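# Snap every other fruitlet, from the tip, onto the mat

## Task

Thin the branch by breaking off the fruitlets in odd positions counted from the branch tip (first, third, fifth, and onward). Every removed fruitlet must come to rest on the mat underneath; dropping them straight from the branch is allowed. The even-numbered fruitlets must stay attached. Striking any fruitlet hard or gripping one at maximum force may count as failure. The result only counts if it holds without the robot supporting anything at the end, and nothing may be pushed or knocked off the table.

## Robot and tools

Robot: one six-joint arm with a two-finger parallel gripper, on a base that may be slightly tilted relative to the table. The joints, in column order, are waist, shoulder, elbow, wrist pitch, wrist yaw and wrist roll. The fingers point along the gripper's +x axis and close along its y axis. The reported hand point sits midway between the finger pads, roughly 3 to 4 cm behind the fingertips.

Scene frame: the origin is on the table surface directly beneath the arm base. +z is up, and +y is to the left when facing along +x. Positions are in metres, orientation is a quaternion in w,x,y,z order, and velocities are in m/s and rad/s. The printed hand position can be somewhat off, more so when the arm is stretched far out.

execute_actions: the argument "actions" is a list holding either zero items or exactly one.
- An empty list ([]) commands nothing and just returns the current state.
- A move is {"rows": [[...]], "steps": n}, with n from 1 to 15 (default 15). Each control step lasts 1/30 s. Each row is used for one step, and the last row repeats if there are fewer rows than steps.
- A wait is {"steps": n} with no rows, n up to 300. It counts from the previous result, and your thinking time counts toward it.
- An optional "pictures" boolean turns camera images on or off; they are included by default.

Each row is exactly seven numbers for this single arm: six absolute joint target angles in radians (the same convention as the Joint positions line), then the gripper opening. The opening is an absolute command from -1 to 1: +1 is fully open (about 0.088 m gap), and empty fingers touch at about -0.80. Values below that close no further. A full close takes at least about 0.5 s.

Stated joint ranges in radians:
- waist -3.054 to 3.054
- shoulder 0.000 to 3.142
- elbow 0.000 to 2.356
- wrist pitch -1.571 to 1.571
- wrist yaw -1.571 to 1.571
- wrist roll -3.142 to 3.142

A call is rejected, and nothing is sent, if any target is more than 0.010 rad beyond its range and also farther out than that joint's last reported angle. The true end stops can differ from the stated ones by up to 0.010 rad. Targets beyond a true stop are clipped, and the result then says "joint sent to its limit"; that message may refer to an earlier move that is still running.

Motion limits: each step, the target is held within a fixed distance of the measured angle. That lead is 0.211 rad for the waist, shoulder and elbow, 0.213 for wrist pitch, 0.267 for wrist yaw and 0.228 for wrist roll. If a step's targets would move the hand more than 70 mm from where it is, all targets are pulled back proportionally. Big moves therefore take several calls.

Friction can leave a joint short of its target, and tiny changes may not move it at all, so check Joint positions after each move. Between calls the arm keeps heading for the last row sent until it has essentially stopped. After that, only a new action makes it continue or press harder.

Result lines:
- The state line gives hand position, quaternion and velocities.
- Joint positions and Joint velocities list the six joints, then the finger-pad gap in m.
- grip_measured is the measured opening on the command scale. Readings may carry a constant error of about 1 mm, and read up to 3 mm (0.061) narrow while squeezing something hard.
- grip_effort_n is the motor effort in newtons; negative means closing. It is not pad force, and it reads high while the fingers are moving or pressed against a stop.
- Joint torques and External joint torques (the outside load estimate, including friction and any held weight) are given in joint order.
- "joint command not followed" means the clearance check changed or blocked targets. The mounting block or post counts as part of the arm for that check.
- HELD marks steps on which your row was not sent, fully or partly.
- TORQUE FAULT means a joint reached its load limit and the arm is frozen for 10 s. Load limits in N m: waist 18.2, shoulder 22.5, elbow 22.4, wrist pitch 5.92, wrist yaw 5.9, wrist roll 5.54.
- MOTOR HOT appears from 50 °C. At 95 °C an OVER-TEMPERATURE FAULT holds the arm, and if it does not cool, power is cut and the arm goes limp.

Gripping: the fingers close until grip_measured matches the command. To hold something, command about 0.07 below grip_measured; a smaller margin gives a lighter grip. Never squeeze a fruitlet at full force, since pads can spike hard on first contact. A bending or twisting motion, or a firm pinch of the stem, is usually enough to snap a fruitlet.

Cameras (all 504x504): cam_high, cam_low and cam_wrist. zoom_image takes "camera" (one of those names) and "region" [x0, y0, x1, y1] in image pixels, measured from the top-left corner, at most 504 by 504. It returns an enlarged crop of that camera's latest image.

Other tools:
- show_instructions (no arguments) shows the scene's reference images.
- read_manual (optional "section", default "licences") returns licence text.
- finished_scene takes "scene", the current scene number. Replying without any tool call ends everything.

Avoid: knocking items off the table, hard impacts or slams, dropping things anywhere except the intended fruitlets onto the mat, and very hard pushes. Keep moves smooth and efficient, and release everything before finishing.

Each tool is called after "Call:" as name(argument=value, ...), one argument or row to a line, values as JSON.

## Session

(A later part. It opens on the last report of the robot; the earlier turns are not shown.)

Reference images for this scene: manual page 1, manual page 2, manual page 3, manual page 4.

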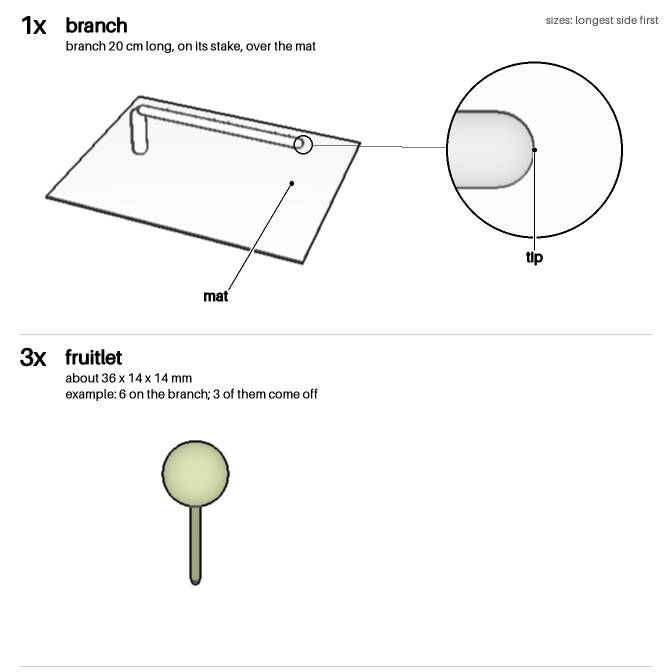

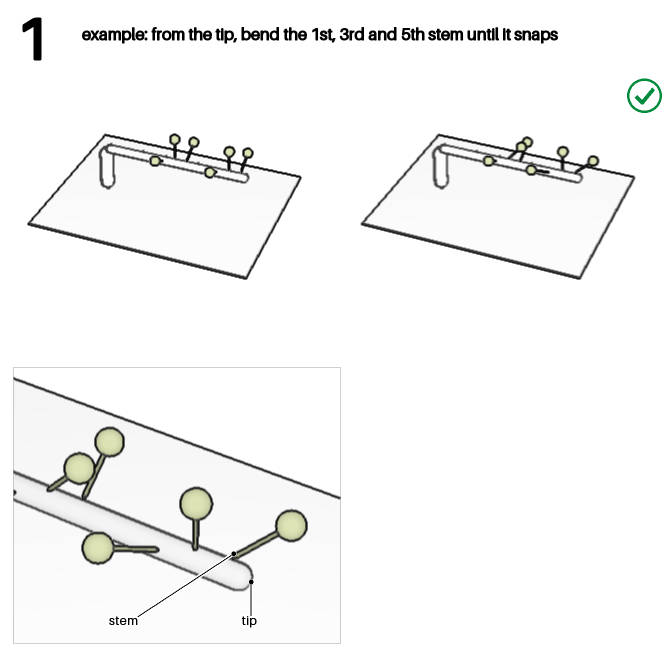

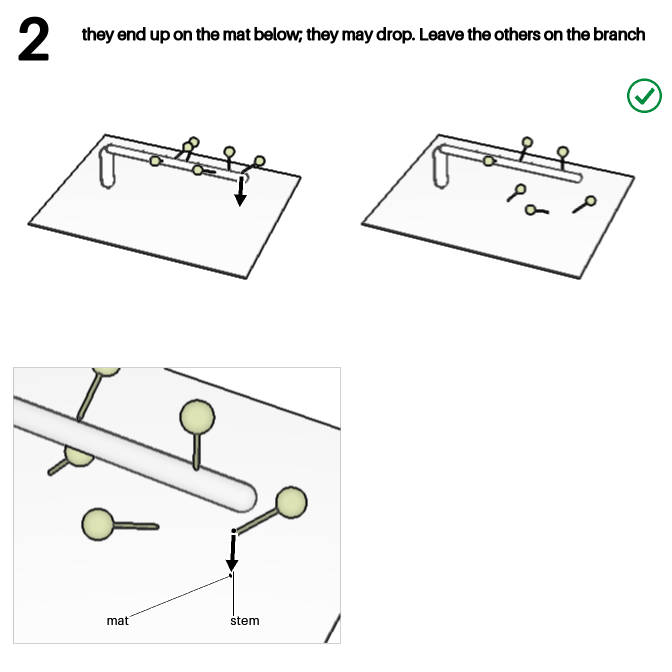

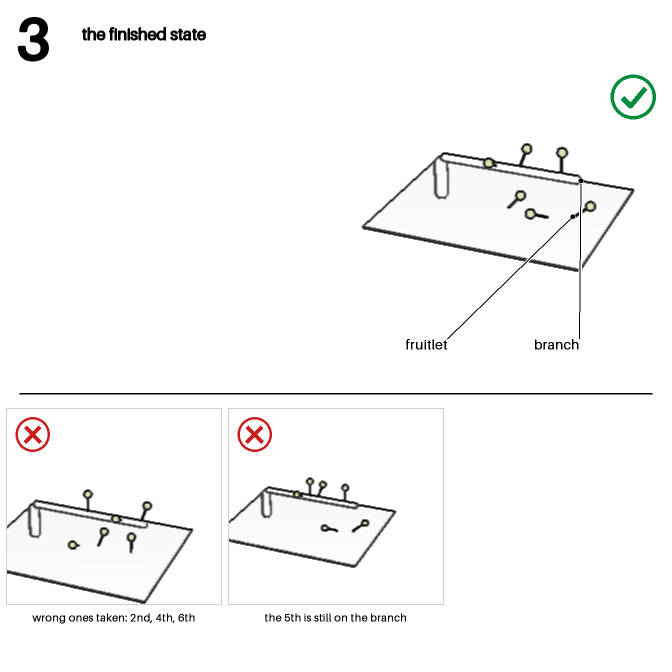

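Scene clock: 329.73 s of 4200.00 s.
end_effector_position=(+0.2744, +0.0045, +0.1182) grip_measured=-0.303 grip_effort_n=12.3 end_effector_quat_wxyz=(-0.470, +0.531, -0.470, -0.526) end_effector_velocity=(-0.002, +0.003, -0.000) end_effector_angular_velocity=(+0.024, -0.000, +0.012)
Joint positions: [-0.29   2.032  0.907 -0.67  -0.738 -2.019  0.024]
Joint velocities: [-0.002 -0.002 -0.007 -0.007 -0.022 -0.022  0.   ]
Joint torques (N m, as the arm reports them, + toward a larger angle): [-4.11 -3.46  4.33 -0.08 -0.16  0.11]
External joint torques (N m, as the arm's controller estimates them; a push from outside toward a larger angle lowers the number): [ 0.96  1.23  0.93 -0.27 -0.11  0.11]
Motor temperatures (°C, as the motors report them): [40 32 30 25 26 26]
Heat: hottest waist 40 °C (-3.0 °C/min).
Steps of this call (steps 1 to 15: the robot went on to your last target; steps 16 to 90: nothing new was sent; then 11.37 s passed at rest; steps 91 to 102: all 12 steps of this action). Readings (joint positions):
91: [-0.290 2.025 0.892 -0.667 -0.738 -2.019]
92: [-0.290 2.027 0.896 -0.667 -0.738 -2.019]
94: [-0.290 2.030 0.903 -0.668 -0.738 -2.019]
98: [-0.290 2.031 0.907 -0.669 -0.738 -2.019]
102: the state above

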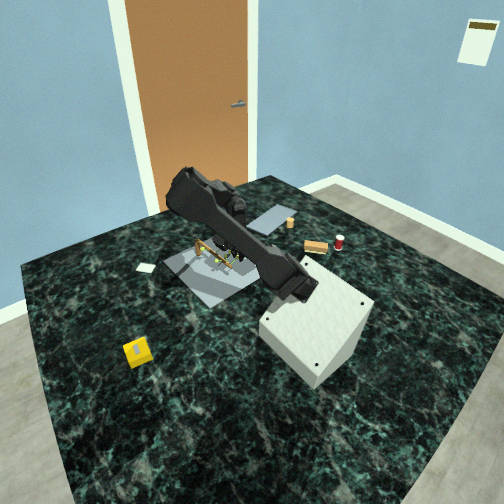

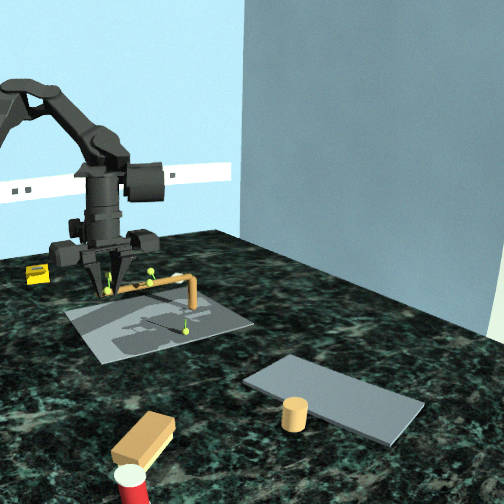

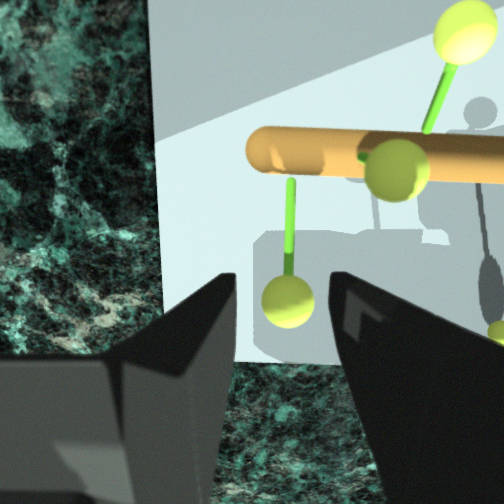

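Call:
execute_actions(
  actions=[
    {"rows":[[-0.277,2.018,0.905,-0.67,-0.742,-2.005,-0.36]],"steps":12},
  ],
)

Scene clock: 336.23 s of 4200.00 s.
end_effector_position=(+0.2747, +0.0072, +0.1171) grip_measured=-0.356 grip_effort_n=-15.1 end_effector_quat_wxyz=(-0.468, +0.530, -0.470, -0.527) end_effector_velocity=(-0.001, +0.003, +0.001) end_effector_angular_velocity=(+0.008, +0.001, +0.007)
Joint positions: [-0.28   2.028  0.907 -0.67  -0.739 -2.011  0.022]
Joint velocities: [ 0.002 -0.007 -0.002 -0.007 -0.007 -0.007 -0.001]
Joint torques (N m, as the arm reports them, + toward a larger angle): [-4.06 -5.73  3.32  0.05 -0.17  0.22]
External joint torques (N m, as the arm's controller estimates them; a push from outside toward a larger angle lowers the number): [ 1.02 -1.11  0.   -0.12 -0.13  0.22]
Motor temperatures (°C, as the motors report them): [40 32 30 25 26 26]
Heat: hottest waist 40 °C (-3.0 °C/min).
Steps of this call (steps 1 to 15: the robot went on to your last target; steps 16 to 90: nothing new was sent; then 3.10 s passed at rest; steps 91 to 102: all 12 steps of this action). Readings (joint positions):
91: [-0.289 2.032 0.907 -0.670 -0.738 -2.018]
92: [-0.287 2.032 0.907 -0.670 -0.738 -2.016]
94: [-0.282 2.032 0.907 -0.670 -0.739 -2.014]
98: [-0.280 2.029 0.907 -0.670 -0.739 -2.012]
102: the state above

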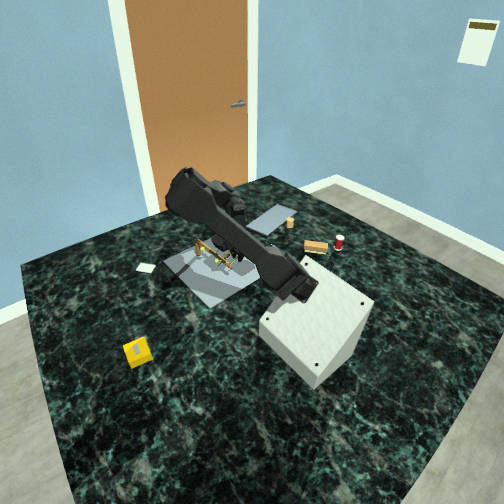

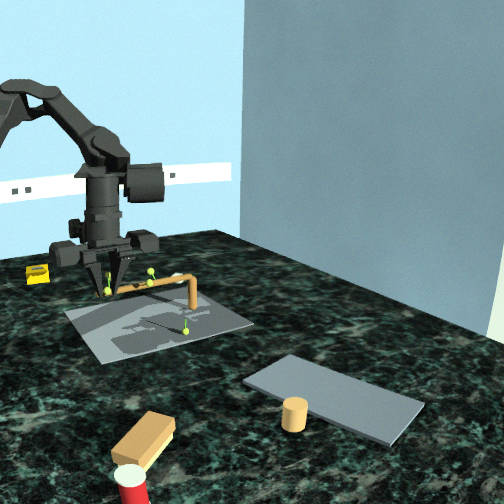

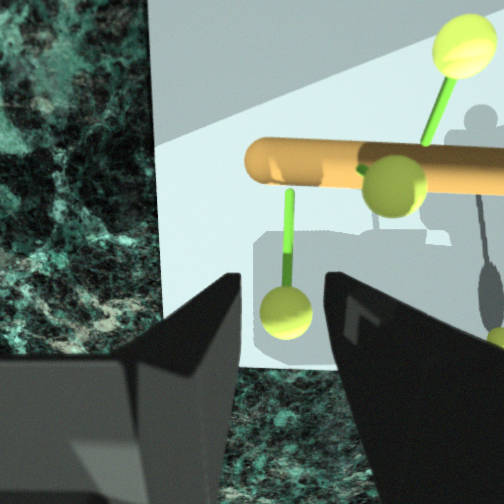

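Good: (286,313). Close.

Call:
execute_actions(
  actions=[
    {"rows":[[-0.279,2.025,0.906,-0.67,-0.74,-2.01,-0.44],[-0.279,2.025,0.906,-0.67,-0.74,-2.01,-0.49],[-0.279,2.025,0.906,-0.67,-0.74,-2.01,-0.525]],"steps":15},
  ],
  pictures=false,
)

Call:
execute_actions(
  actions=[
    {"rows":[[-0.279,2.025,0.906,-0.67,-0.74,-2.01,-0.545]],"steps":10},
  ],
  pictures=false,
)

Scene clock: 342.37 s of 4200.00 s.
end_effector_position=(+0.2747, +0.0072, +0.1171) grip_measured=-0.521 grip_effort_n=-15.1 end_effector_quat_wxyz=(-0.468, +0.530, -0.470, -0.527) end_effector_velocity=(-0.002, +0.002, -0.000) end_effector_angular_velocity=(+0.009, +0.005, +0.004)
Joint positions: [-0.28   2.028  0.907 -0.67  -0.739 -2.011  0.013]
Joint velocities: [ 0.002 -0.002 -0.002 -0.007 -0.007 -0.007 -0.001]
Joint torques (N m, as the arm reports them, + toward a larger angle): [-4.21 -4.93  3.44  0.05 -0.1   0.02]
External joint torques (N m, as the arm's controller estimates them; a push from outside toward a larger angle lowers the number): [ 0.87 -0.26  0.05 -0.13 -0.05  0.02]
Motor temperatures (°C, as the motors report them): [40 32 30 25 26 26]
Heat: hottest waist 40 °C (-3.0 °C/min).
Steps of this call (steps 1 to 15: the robot went on to your last target; steps 16 to 90: nothing new was sent; then 2.63 s passed at rest; steps 91 to 105: all 15 steps of this action). Readings (joint positions):
91: [-0.280 2.028 0.907 -0.670 -0.739 -2.011]
92: [-0.280 2.028 0.907 -0.670 -0.739 -2.011]
94: [-0.280 2.028 0.907 -0.670 -0.739 -2.011]
98: [-0.280 2.028 0.907 -0.670 -0.739 -2.011]
105: the state above

Scene clock: 342.70 s of 4200.00 s.
end_effector_position=(+0.2747, +0.0072, +0.1171) grip_measured=-0.542 grip_effort_n=-15.1 end_effector_quat_wxyz=(-0.468, +0.530, -0.470, -0.527) end_effector_velocity=(-0.001, +0.004, -0.001) end_effector_angular_velocity=(+0.024, +0.003, +0.001)
Joint positions: [-0.28   2.028  0.907 -0.67  -0.739 -2.011  0.012]
Joint velocities: [ 0.002  0.002 -0.002 -0.007 -0.022 -0.007 -0.001]
Joint torques (N m, as the arm reports them, + toward a larger angle): [-4.2  -4.95  3.43  0.05 -0.09  0.03]
External joint torques (N m, as the arm's controller estimates them; a push from outside toward a larger angle lowers the number): [ 0.85 -0.33  0.1  -0.12 -0.04  0.03]
Motor temperatures (°C, as the motors report them): [40 32 30 25 26 26]
Heat: hottest waist 40 °C (-3.0 °C/min).
Steps of this call (steps 1 to 10: all 10 steps of this action). Readings (joint positions):
1: [-0.280 2.028 0.907 -0.670 -0.739 -2.011]
2: [-0.280 2.028 0.907 -0.670 -0.739 -2.011]
4: [-0.280 2.028 0.907 -0.670 -0.739 -2.011]
8: [-0.280 2.028 0.907 -0.670 -0.739 -2.011]
10: the state above

Call:
execute_actions(
  actions=[
    {"rows":[[-0.279,2.025,0.906,-0.67,-0.74,-2.01,-0.562]],"steps":10},
  ],
)

Scene clock: 346.03 s of 4200.00 s.
end_effector_position=(+0.2747, +0.0072, +0.1171) grip_measured=-0.558 grip_effort_n=-20.2 end_effector_quat_wxyz=(-0.468, +0.530, -0.470, -0.527) end_effector_velocity=(+0.001, +0.000, +0.001) end_effector_angular_velocity=(+0.005, -0.009, +0.025)
Joint positions: [-0.28   2.028  0.907 -0.67  -0.739 -2.011  0.012]
Joint velocities: [-0.002 -0.002 -0.002  0.007 -0.007 -0.022 -0.001]
Joint torques (N m, as the arm reports them, + toward a larger angle): [-4.2  -4.95  3.44  0.05 -0.1   0.03]
External joint torques (N m, as the arm's controller estimates them; a push from outside toward a larger angle lowers the number): [ 0.91 -0.29  0.05 -0.15 -0.05  0.03]
Motor temperatures (°C, as the motors report them): [40 32 30 25 26 26]
Heat: hottest waist 40 °C (-3.0 °C/min).
Steps of this call (steps 1 to 15: the robot went on to your last target; steps 16 to 90: nothing new was sent; steps 91 to 100: all 10 steps of this action). Readings (joint positions):
91: [-0.280 2.028 0.907 -0.670 -0.739 -2.011]
92: [-0.280 2.028 0.907 -0.670 -0.739 -2.011]
94: [-0.280 2.028 0.907 -0.670 -0.739 -2.011]
98: [-0.280 2.028 0.907 -0.670 -0.739 -2.011]
100: the state above

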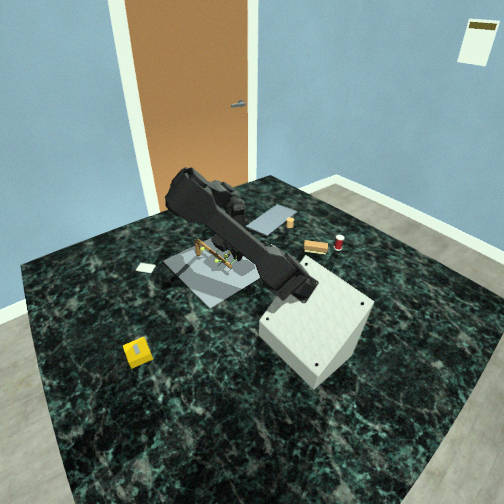

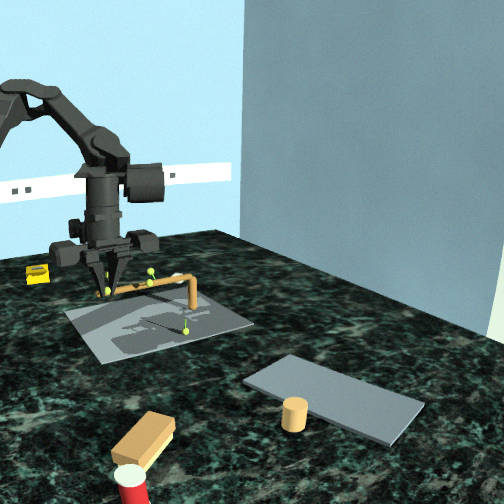

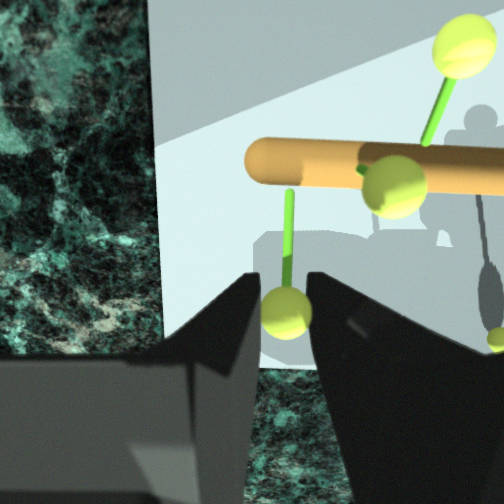

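Call:
execute_actions(
  actions=[
    {"rows":[[-0.279,2.016,0.895,-0.668,-0.74,-1.973,-0.572],[-0.278,2.007,0.884,-0.666,-0.74,-1.935,-0.572],[-0.277,1.998,0.873,-0.664,-0.741,-1.897,-0.572],[-0.276,1.989,0.862,-0.662,-0.741,-1.859,-0.572],[-0.275,1.980,0.851,-0.660,-0.742,-1.821,-0.572],[-0.274,1.971,0.841,-0.658,-0.742,-1.783,-0.572],[-0.2735,1.962,0.830,-0.655,-0.742,-1.745,-0.572]],"steps":15},
  ],
)

Scene clock: 365.57 s of 4200.00 s.
end_effector_position=(+0.2605, +0.0121, +0.1179) grip_measured=-0.567 grip_effort_n=-25.4 end_effector_quat_wxyz=(+0.531, -0.470, +0.533, +0.462) end_effector_velocity=(-0.005, +0.002, +0.000) end_effector_angular_velocity=(+0.010, +0.004, -0.061)
Joint positions: [-0.28   1.972  0.841 -0.655 -0.735 -1.757  0.011]
Joint velocities: [-0.002 -0.012 -0.017 -0.007 -0.007  0.051 -0.   ]
Joint torques (N m, as the arm reports them, + toward a larger angle): [-3.56 -5.33  2.49  0.04 -0.3   0.18]
External joint torques (N m, as the arm's controller estimates them; a push from outside toward a larger angle lowers the number): [ 1.3  -1.01 -0.86 -0.16 -0.25  0.18]
Motor temperatures (°C, as the motors report them): [39 32 30 25 26 26]
Heat: hottest waist 39 °C (-2.0 °C/min).
Steps of this call (steps 1 to 15: the robot went on to your last target; steps 16 to 90: nothing new was sent; then 16.03 s passed at rest; steps 91 to 105: all 15 steps of this action). Readings (joint positions):
91: [-0.280 2.028 0.907 -0.670 -0.739 -2.005]
92: [-0.280 2.026 0.904 -0.669 -0.739 -1.988]
94: [-0.280 2.017 0.892 -0.665 -0.736 -1.937]
98: [-0.281 1.986 0.857 -0.660 -0.734 -1.813]
105: the state above

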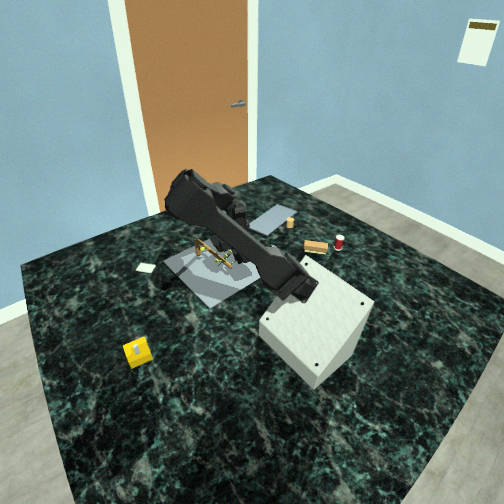

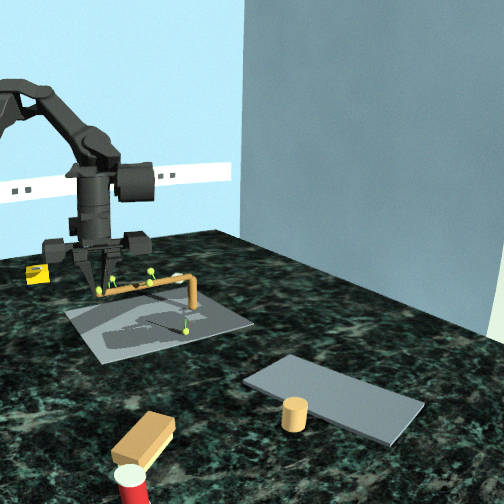

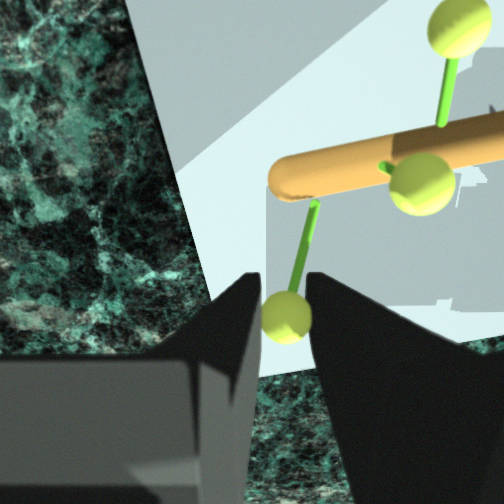

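Call:
execute_actions(
  actions=[
    {"rows":[[-0.268,1.954,0.821,-0.651,-0.743,-1.705,-0.572],[-0.264,1.945,0.812,-0.647,-0.744,-1.665,-0.572],[-0.260,1.936,0.802,-0.643,-0.745,-1.625,-0.572],[-0.256,1.927,0.792,-0.639,-0.746,-1.585,-0.572],[-0.252,1.918,0.782,-0.635,-0.747,-1.545,-0.572],[-0.248,1.908,0.772,-0.631,-0.748,-1.50,-0.572],[-0.244,1.898,0.762,-0.627,-0.749,-1.455,-0.572]],"steps":15},
  ],
)

Scene clock: 371.87 s of 4200.00 s.
end_effector_position=(+0.2476, +0.0217, +0.1150) grip_measured=-0.567 grip_effort_n=-25.4 end_effector_quat_wxyz=(+0.586, -0.399, +0.589, +0.389) end_effector_velocity=(-0.001, +0.003, +0.001) end_effector_angular_velocity=(+0.005, -0.010, -0.070)
Joint positions: [-0.256  1.908  0.774 -0.626 -0.736 -1.466  0.011]
Joint velocities: [ 0.002 -0.017 -0.012  0.007 -0.007  0.081 -0.   ]
Joint torques (N m, as the arm reports them, + toward a larger angle): [-2.94 -5.1   2.44 -0.03 -0.53  0.15]
External joint torques (N m, as the arm's controller estimates them; a push from outside toward a larger angle lowers the number): [ 1.66 -1.03 -0.87 -0.25 -0.47  0.15]
Motor temperatures (°C, as the motors report them): [39 32 30 25 26 26]
Heat: hottest waist 39 °C (-2.0 °C/min).
Steps of this call (steps 1 to 15: the robot went on to your last target; steps 16 to 90: nothing new was sent; then 2.80 s passed at rest; steps 91 to 105: all 15 steps of this action). Readings (joint positions):
91: [-0.280 1.969 0.838 -0.652 -0.735 -1.740]
92: [-0.278 1.966 0.834 -0.650 -0.735 -1.721]
94: [-0.274 1.955 0.821 -0.647 -0.733 -1.667]
98: [-0.259 1.924 0.786 -0.633 -0.736 -1.530]
105: the state above

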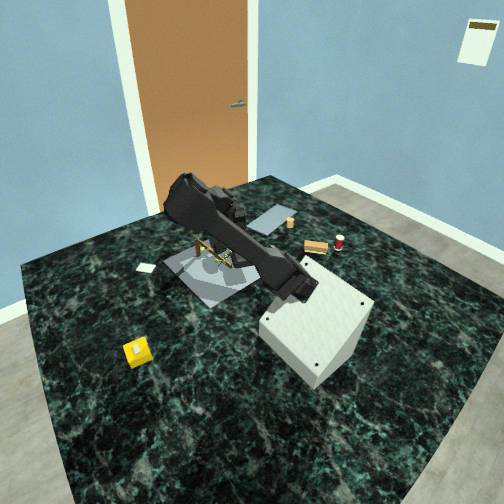

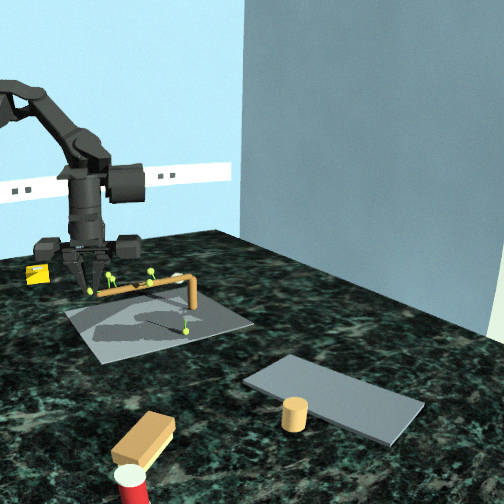

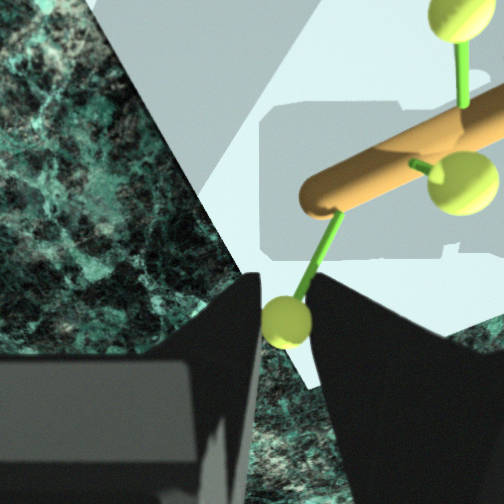

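Call:
execute_actions(
  actions=[
    {"rows":[[-0.240,1.892,0.759,-0.626,-0.75,-1.41,-0.572],[-0.236,1.886,0.756,-0.626,-0.751,-1.37,-0.572],[-0.232,1.880,0.753,-0.625,-0.752,-1.33,-0.572],[-0.228,1.874,0.750,-0.625,-0.753,-1.29,-0.572],[-0.225,1.868,0.747,-0.624,-0.754,-1.25,-0.572],[-0.222,1.863,0.744,-0.624,-0.755,-1.21,-0.572],[-0.219,1.858,0.740,-0.623,-0.755,-1.17,-0.572]],"steps":15},
  ],
)

Scene clock: 391.43 s of 4200.00 s.
end_effector_position=(+0.2431, +0.0317, +0.1141) grip_measured=-0.567 grip_effort_n=-25.8 end_effector_quat_wxyz=(+0.632, -0.321, +0.632, +0.313) end_effector_velocity=(-0.011, +0.040, -0.016) end_effector_angular_velocity=(+0.184, +0.029, -0.017)
Joint positions: [-0.231  1.867  0.749 -0.622 -0.746 -1.182  0.011]
Joint velocities: [ 0.076 -0.012 -0.037 -0.007 -0.183  0.051 -0.   ]
Joint torques (N m, as the arm reports them, + toward a larger angle): [-3.21 -4.96  2.77  0.06 -0.24  0.22]
External joint torques (N m, as the arm's controller estimates them; a push from outside toward a larger angle lowers the number): [ 1.24 -1.08 -0.49 -0.14 -0.26  0.2 ]
Motor temperatures (°C, as the motors report them): [38 32 30 25 26 26]
Heat: hottest waist 38 °C (-2.0 °C/min).
Steps of this call (steps 1 to 15: the robot went on to your last target; steps 16 to 90: nothing new was sent; then 16.07 s passed at rest; steps 91 to 105: all 15 steps of this action). Readings (joint positions):
91: [-0.255 1.906 0.772 -0.624 -0.736 -1.448]
92: [-0.254 1.904 0.771 -0.624 -0.736 -1.427]
94: [-0.250 1.896 0.766 -0.624 -0.736 -1.371]
98: [-0.239 1.876 0.755 -0.623 -0.736 -1.240]
105: the state above

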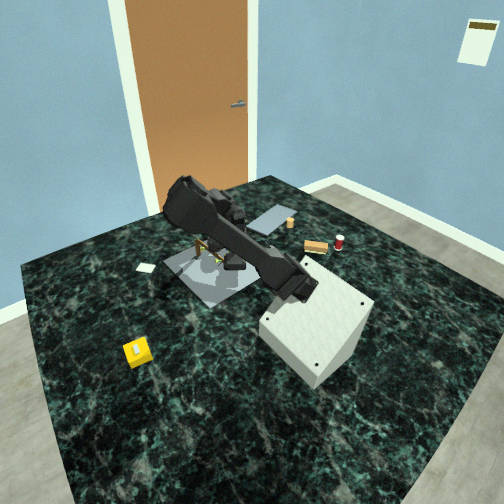

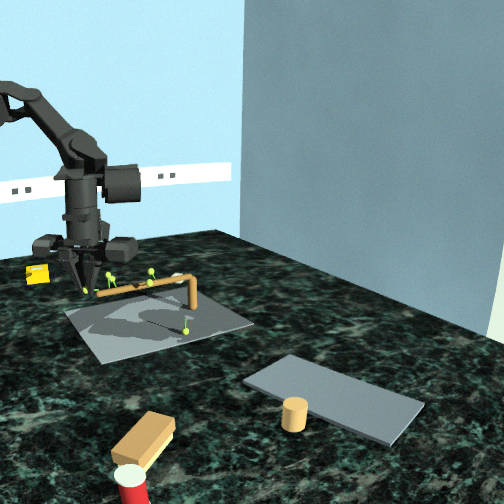

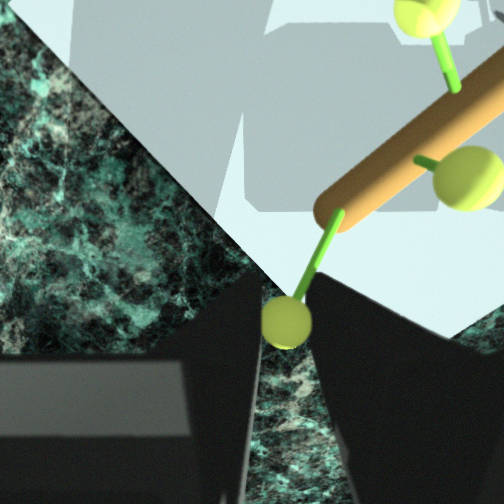

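Call:
execute_actions(
  actions=[
    {"rows":[[-0.245,1.88,0.752,-0.628,-0.745,-1.19,-0.572],[-0.262,1.90,0.758,-0.628,-0.74,-1.195,-0.572],[-0.278,1.925,0.766,-0.628,-0.736,-1.205,-0.572],[-0.293,1.95,0.776,-0.627,-0.732,-1.213,-0.572],[-0.306,1.972,0.786,-0.627,-0.728,-1.22,-0.572]],"steps":14},
  ],
)

Scene clock: 412.50 s of 4200.00 s.
end_effector_position=(+0.2448, +0.0064, +0.1148) grip_measured=-0.567 grip_effort_n=-25.8 end_effector_quat_wxyz=(+0.642, -0.299, +0.643, +0.293) end_effector_velocity=(+0.004, -0.004, +0.002) end_effector_angular_velocity=(-0.006, -0.004, -0.003)
Joint positions: [-0.303  1.961  0.779 -0.625 -0.732 -1.213  0.011]
Joint velocities: [-0.012  0.012  0.017 -0.007  0.007 -0.007 -0.   ]
Joint torques (N m, as the arm reports them, + toward a larger angle): [-3.97 -3.01  4.17 -0.02  0.05 -0.26]
External joint torques (N m, as the arm's controller estimates them; a push from outside toward a larger angle lowers the number): [ 0.68  1.09  0.93 -0.22  0.1  -0.26]
Motor temperatures (°C, as the motors report them): [38 32 30 25 26 26]
Heat: hottest waist 38 °C (-2.0 °C/min).
Steps of this call (steps 1 to 15: the robot went on to your last target; steps 16 to 90: nothing new was sent; then 17.60 s passed at rest; steps 91 to 104: all 14 steps of this action). Readings (joint positions):
91: [-0.224 1.866 0.747 -0.623 -0.752 -1.176]
92: [-0.230 1.869 0.747 -0.624 -0.752 -1.177]
94: [-0.253 1.892 0.756 -0.625 -0.748 -1.189]
98: [-0.297 1.949 0.772 -0.625 -0.732 -1.207]
104: the state above

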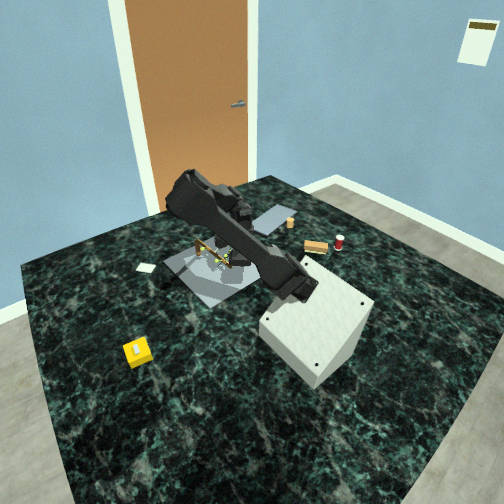

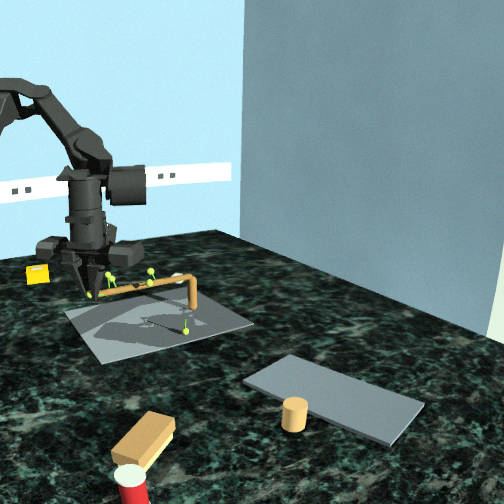

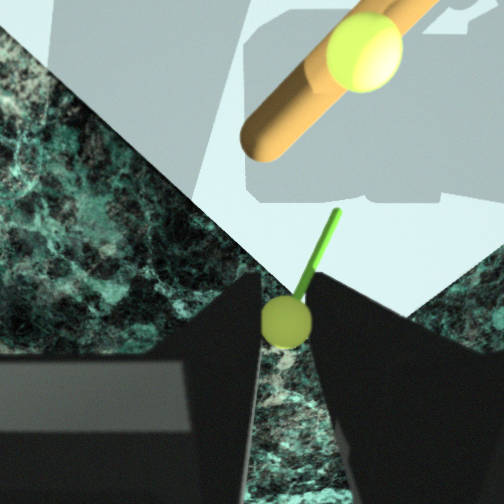

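Call:
execute_actions(
  actions=[
    {"rows":[[-0.30,1.995,0.795,-0.61,-0.733,-1.21,-0.572],[-0.292,2.03,0.81,-0.585,-0.736,-1.2,-0.572],[-0.28,2.065,0.823,-0.555,-0.74,-1.185,-0.572],[-0.267,2.098,0.835,-0.522,-0.743,-1.167,-0.572],[-0.253,2.13,0.846,-0.49,-0.747,-1.148,-0.572],[-0.239,2.162,0.857,-0.457,-0.75,-1.13,-0.572],[-0.225,2.194,0.866,-0.424,-0.754,-1.11,-0.572]],"steps":15},
  ],
)

Scene clock: 434.63 s of 4200.00 s.
end_effector_position=(+0.2715, -0.0157, +0.0713) grip_measured=-0.567 grip_effort_n=-25.8 end_effector_quat_wxyz=(+0.641, -0.295, +0.645, +0.295) end_effector_velocity=(+0.022, -0.004, -0.001) end_effector_angular_velocity=(+0.007, -0.061, +0.013)
Joint positions: [-0.228  2.18   0.858 -0.431 -0.75  -1.119  0.011]
Joint velocities: [-0.002  0.027  0.037  0.066 -0.022  0.037 -0.   ]
Joint torques (N m, as the arm reports them, + toward a larger angle): [-4.22 -3.74  3.43  0.21 -0.17  0.21]
External joint torques (N m, as the arm's controller estimates them; a push from outside toward a larger angle lowers the number): [ 1.05  1.3   0.78  0.01 -0.11  0.21]
Motor temperatures (°C, as the motors report them): [38 31 30 25 26 26]
Heat: hottest waist 38 °C (-1.0 °C/min).
Steps of this call (steps 1 to 15: the robot went on to your last target; steps 16 to 90: nothing new was sent; then 18.63 s passed at rest; steps 91 to 105: all 15 steps of this action). Readings (joint positions):
91: [-0.303 1.966 0.781 -0.625 -0.731 -1.213]
92: [-0.303 1.977 0.785 -0.618 -0.731 -1.213]
94: [-0.293 2.020 0.804 -0.578 -0.734 -1.201]
98: [-0.250 2.131 0.845 -0.476 -0.744 -1.146]
105: the state above

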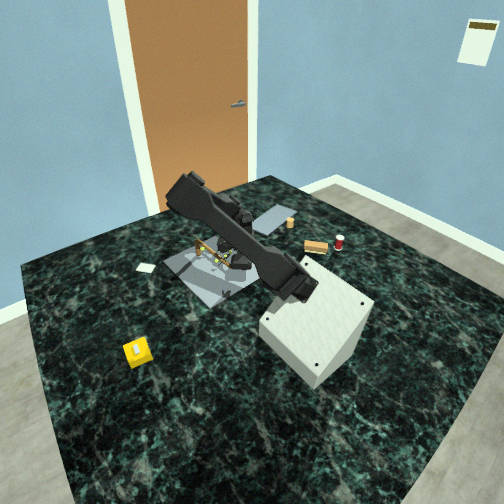

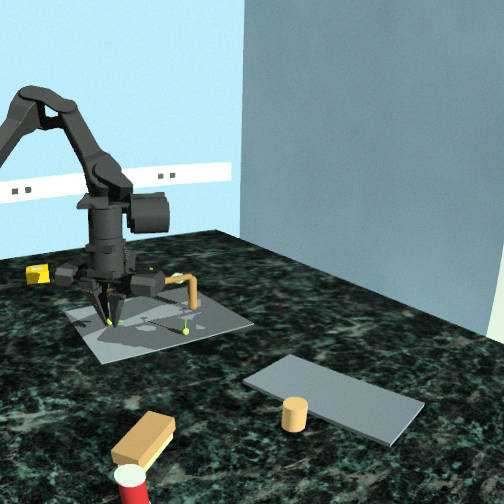

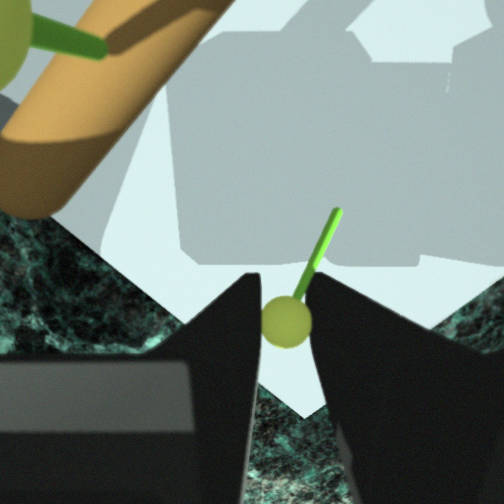

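Call:
execute_actions(
  actions=[
    {"rows":[[-0.218,2.198,0.858,-0.40,-0.756,-1.10,-0.572],[-0.218,2.198,0.858,-0.40,-0.756,-1.10,-0.572],[-0.218,2.198,0.858,-0.40,-0.756,-1.10,-0.572],[-0.218,2.198,0.858,-0.40,-0.756,-1.10,-0.572],[-0.218,2.198,0.858,-0.40,-0.756,-1.10,-0.52],[-0.218,2.198,0.858,-0.40,-0.756,-1.10,-0.36]],"steps":15},
  ],
)

Scene clock: 442.63 s of 4200.00 s.
end_effector_position=(+0.2761, -0.0161, +0.0687) grip_measured=-0.370 grip_effort_n=12.8 end_effector_quat_wxyz=(+0.643, -0.300, +0.640, +0.295) end_effector_velocity=(+0.002, +0.003, +0.001) end_effector_angular_velocity=(+0.020, -0.012, -0.004)
Joint positions: [-0.221  2.187  0.861 -0.402 -0.753 -1.107  0.021]
Joint velocities: [-0.002 -0.002 -0.002  0.007 -0.022  0.007  0.004]
Joint torques (N m, as the arm reports them, + toward a larger angle): [-4.23 -3.75  2.59  0.25 -0.18  0.22]
External joint torques (N m, as the arm's controller estimates them; a push from outside toward a larger angle lowers the number): [ 1.11  1.31 -0.09  0.02 -0.12  0.22]
Motor temperatures (°C, as the motors report them): [38 31 30 25 26 26]
Heat: hottest waist 38 °C (-1.0 °C/min).
Steps of this call (steps 1 to 15: the robot went on to your last target; steps 16 to 90: nothing new was sent; then 4.50 s passed at rest; steps 91 to 105: all 15 steps of this action). Readings (joint positions):
91: [-0.227 2.184 0.861 -0.421 -0.751 -1.114]
92: [-0.225 2.185 0.861 -0.415 -0.752 -1.112]
94: [-0.223 2.186 0.861 -0.408 -0.752 -1.109]
98: [-0.221 2.187 0.861 -0.404 -0.753 -1.107]
105: the state above

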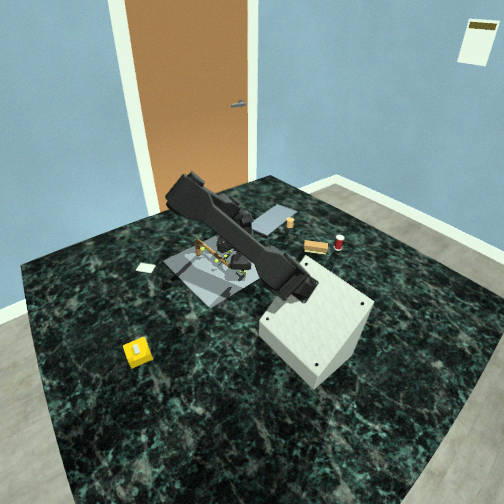

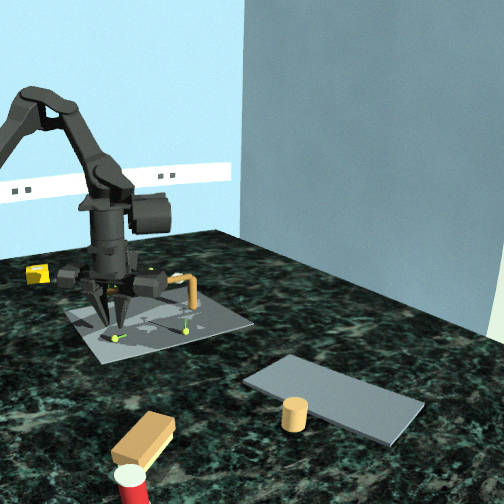

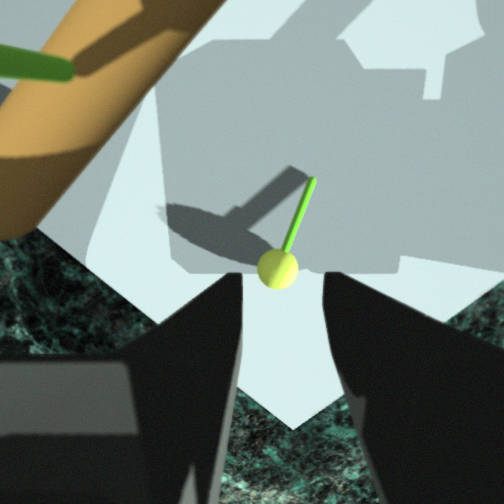

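Call:
execute_actions(
  actions=[
    {"rows":[[-0.25,2.165,0.88,-0.47,-0.745,-1.15,-0.3],[-0.285,2.145,0.905,-0.55,-0.737,-1.3,-0.3],[-0.32,2.125,0.935,-0.63,-0.728,-1.5,-0.3],[-0.355,2.105,0.965,-0.71,-0.72,-1.7,-0.3],[-0.39,2.085,0.993,-0.79,-0.711,-1.9,-0.3],[-0.423,2.06,1.022,-0.871,-0.702,-2.05,-0.3]],"steps":15},
  ],
  pictures=false,
)

Call:
execute_actions(
  actions=[
    {"rows":[[-0.385,2.035,1.03,-0.875,-0.71,-2.05,-0.3],[-0.345,2.01,1.04,-0.875,-0.72,-2.02,-0.3],[-0.305,1.985,1.048,-0.87,-0.73,-1.99,-0.3],[-0.265,1.96,1.055,-0.865,-0.74,-1.95,-0.3],[-0.225,1.935,1.06,-0.857,-0.748,-1.91,-0.3],[-0.185,1.912,1.064,-0.85,-0.756,-1.875,-0.3],[-0.151,1.892,1.066,-0.842,-0.764,-1.843,-0.3]],"steps":15},
  ],
)

Scene clock: 463.80 s of 4200.00 s.
end_effector_position=(+0.2771, -0.0163, +0.1547) grip_measured=-0.303 grip_effort_n=12.8 end_effector_quat_wxyz=(+0.533, -0.468, +0.531, +0.464) end_effector_velocity=(-0.016, +0.007, +0.000) end_effector_angular_velocity=(+0.022, +0.068, +1.131)
Joint positions: [-0.421  2.064  1.018 -0.861 -0.705 -1.939  0.024]
Joint velocities: [-0.002 -0.002 -0.002 -0.095  0.007 -1.194  0.   ]
Joint torques (N m, as the arm reports them, + toward a larger angle): [-4.4  -5.15  4.41  0.01 -0.01 -0.26]
External joint torques (N m, as the arm's controller estimates them; a push from outside toward a larger angle lowers the number): [ 0.83 -0.32  0.32 -0.21  0.05 -0.21]
Motor temperatures (°C, as the motors report them): [39 30 30 25 26 26]
Heat: hottest waist 39 °C (+1.0 °C/min).
Steps of this call (steps 1 to 15: the robot went on to your last target; steps 16 to 90: nothing new was sent; then 17.67 s passed at rest; steps 91 to 105: all 15 steps of this action). Readings (joint positions):
91: [-0.223 2.187 0.863 -0.416 -0.753 -1.111]
92: [-0.232 2.183 0.872 -0.452 -0.752 -1.158]
94: [-0.272 2.166 0.898 -0.562 -0.739 -1.281]
98: [-0.389 2.097 0.984 -0.768 -0.715 -1.529]
105: the state above

Scene clock: 464.30 s of 4200.00 s.
end_effector_position=(+0.3051, +0.0763, +0.1416) grip_measured=-0.303 grip_effort_n=12.8 end_effector_quat_wxyz=(-0.466, +0.531, -0.468, -0.531) end_effector_velocity=(-0.003, +0.003, -0.000) end_effector_angular_velocity=(+0.023, +0.004, -0.032)
Joint positions: [-0.154  1.899  1.067 -0.846 -0.762 -1.854  0.024]
Joint velocities: [-0.002 -0.002 -0.007 -0.007 -0.022  0.022 -0.   ]
Joint torques (N m, as the arm reports them, + toward a larger angle): [-4.44 -5.59  3.76  0.24 -0.11  0.22]
External joint torques (N m, as the arm's controller estimates them; a push from outside toward a larger angle lowers the number): [ 0.9  -0.64  0.12  0.07 -0.04  0.22]
Motor temperatures (°C, as the motors report them): [39 30 30 25 26 26]
Heat: hottest waist 39 °C (+1.0 °C/min).
Steps of this call (steps 1 to 15: all 15 steps of this action). Readings (joint positions):
1: [-0.418 2.062 1.018 -0.862 -0.705 -1.969]
2: [-0.408 2.055 1.020 -0.865 -0.705 -1.982]
4: [-0.360 2.028 1.026 -0.867 -0.713 -1.981]
8: [-0.214 1.941 1.053 -0.852 -0.749 -1.897]
15: the state above

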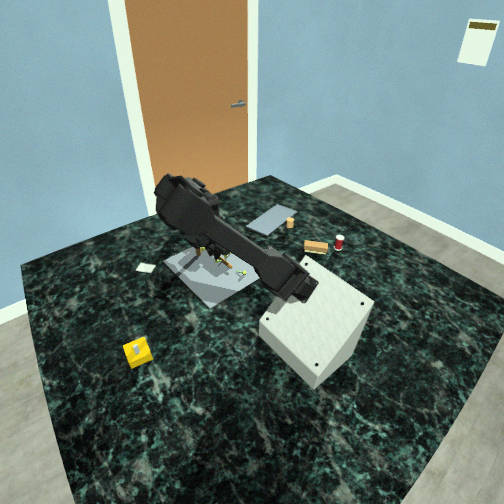

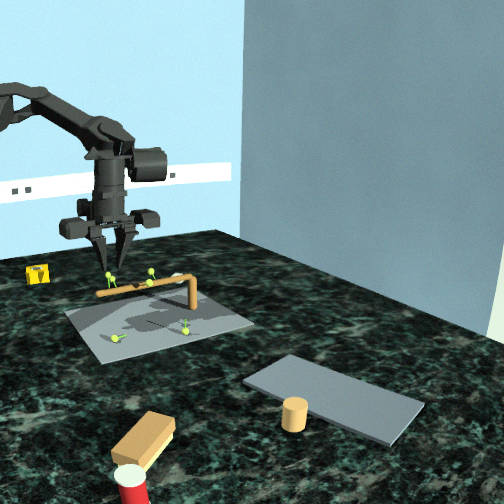

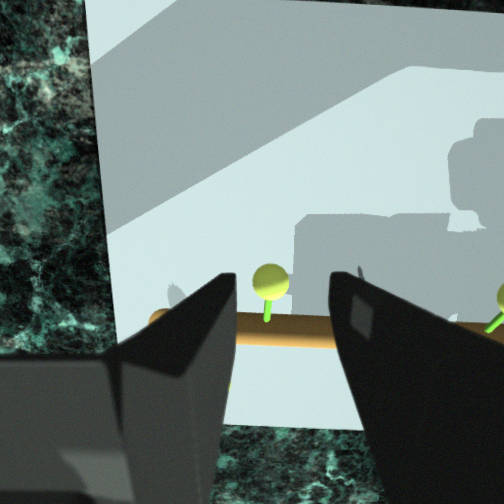

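Call:
execute_actions(
  actions=[
    {"rows":[[-0.147,1.912,1.05,-0.815,-0.763,-1.75,-0.3],[-0.138,1.925,1.035,-0.78,-0.764,-1.65,-0.3],[-0.13,1.936,1.02,-0.75,-0.765,-1.56,-0.3],[-0.122,1.946,1.005,-0.7185,-0.766,-1.506,-0.3]],"steps":15},
  ],
)

Scene clock: 487.90 s of 4200.00 s.
end_effector_position=(+0.3036, +0.0671, +0.1191) grip_measured=-0.303 grip_effort_n=12.3 end_effector_quat_wxyz=(+0.539, -0.458, +0.541, +0.455) end_effector_velocity=(-0.003, +0.000, -0.000) end_effector_angular_velocity=(+0.008, +0.006, -0.047)
Joint positions: [-0.124  1.937  1.011 -0.722 -0.763 -1.516  0.024]
Joint velocities: [-0.002 -0.002 -0.007 -0.007 -0.007  0.037 -0.   ]
Joint torques (N m, as the arm reports them, + toward a larger angle): [-4.38 -3.89  2.97  0.24 -0.16  0.22]
External joint torques (N m, as the arm's controller estimates them; a push from outside toward a larger angle lowers the number): [ 1.05  1.06 -0.46  0.03 -0.11  0.22]
Motor temperatures (°C, as the motors report them): [39 31 30 25 26 26]
Heat: hottest waist 39 °C (+1.0 °C/min).
Steps of this call (steps 1 to 15: the robot went on to your last target; steps 16 to 90: nothing new was sent; then 20.10 s passed at rest; steps 91 to 105: all 15 steps of this action). Readings (joint positions):
91: [-0.153 1.899 1.065 -0.838 -0.762 -1.827]
92: [-0.152 1.900 1.060 -0.822 -0.762 -1.779]
94: [-0.143 1.909 1.045 -0.777 -0.763 -1.660]
98: [-0.126 1.933 1.017 -0.738 -0.763 -1.551]
105: the state above

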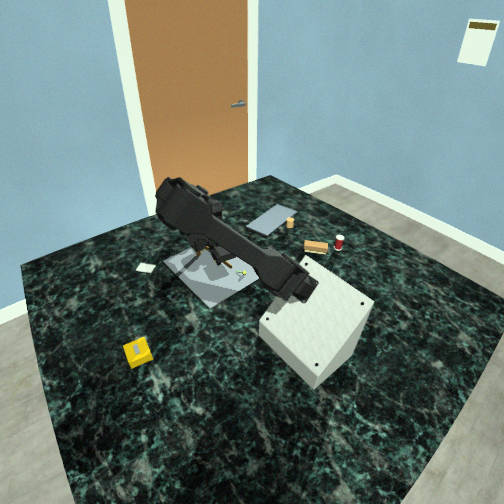

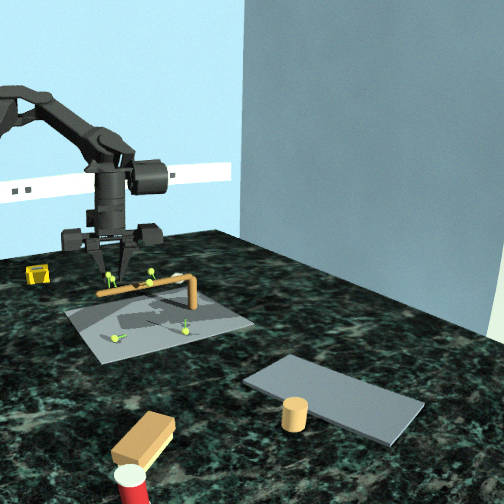

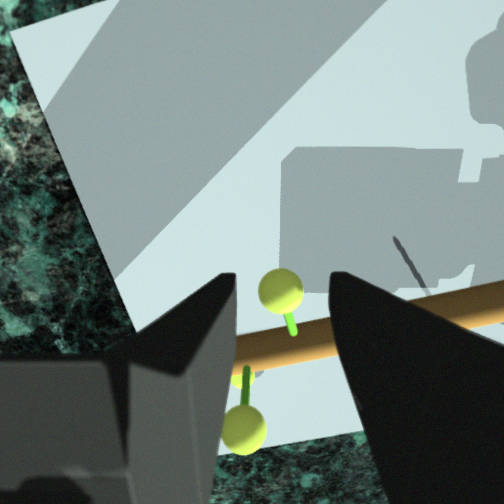

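Call:
execute_actions(
  actions=[
    {"rows":[[-0.11,1.947,0.998,-0.69,-0.765,-1.50,-0.32],[-0.098,1.957,0.984,-0.663,-0.766,-1.485,-0.34]],"steps":12},
  ],
)

Scene clock: 518.90 s of 4200.00 s.
end_effector_position=(+0.3037, +0.0674, +0.1089) grip_measured=-0.337 grip_effort_n=-15.1 end_effector_quat_wxyz=(+0.537, -0.462, +0.538, +0.458) end_effector_velocity=(+0.001, +0.002, -0.000) end_effector_angular_velocity=(+0.022, -0.005, +0.022)
Joint positions: [-0.1    1.947  0.991 -0.666 -0.763 -1.492  0.023]
Joint velocities: [-0.002  0.002 -0.002  0.007 -0.022 -0.022 -0.001]
Joint torques (N m, as the arm reports them, + toward a larger angle): [-4.38 -3.82  2.77  0.2  -0.17  0.21]
External joint torques (N m, as the arm's controller estimates them; a push from outside toward a larger angle lowers the number): [ 1.04  1.12 -0.48  0.01 -0.12  0.21]
Motor temperatures (°C, as the motors report them): [39 31 30 25 26 26]
Heat: hottest waist 39 °C (+0.0 °C/min).
Steps of this call (steps 1 to 15: the robot went on to your last target; steps 16 to 90: nothing new was sent; then 27.60 s passed at rest; steps 91 to 102: all 12 steps of this action). Readings (joint positions):
91: [-0.123 1.937 1.010 -0.714 -0.763 -1.511]
92: [-0.120 1.938 1.006 -0.700 -0.763 -1.506]
94: [-0.110 1.941 1.000 -0.682 -0.763 -1.499]
98: [-0.100 1.947 0.991 -0.671 -0.763 -1.493]
102: the state above

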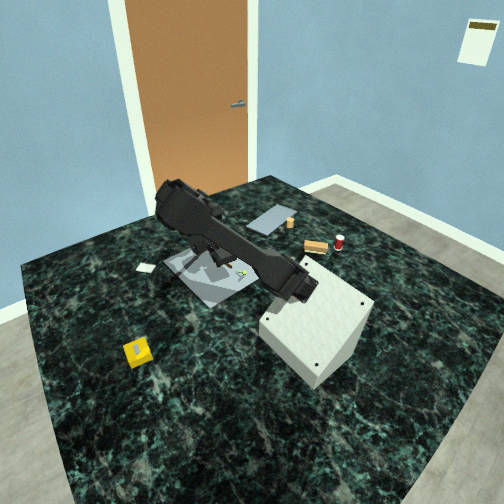

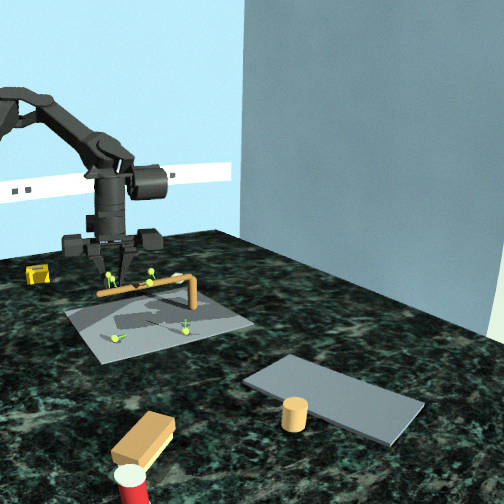

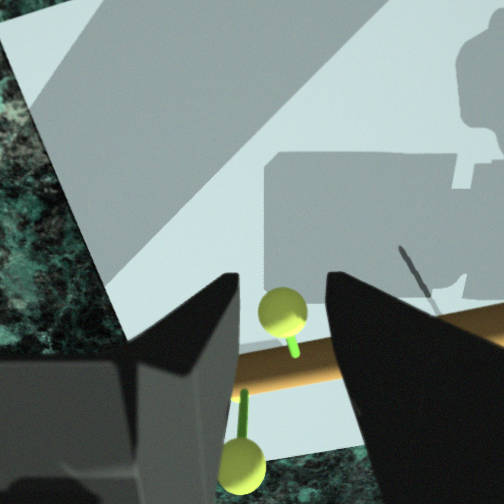

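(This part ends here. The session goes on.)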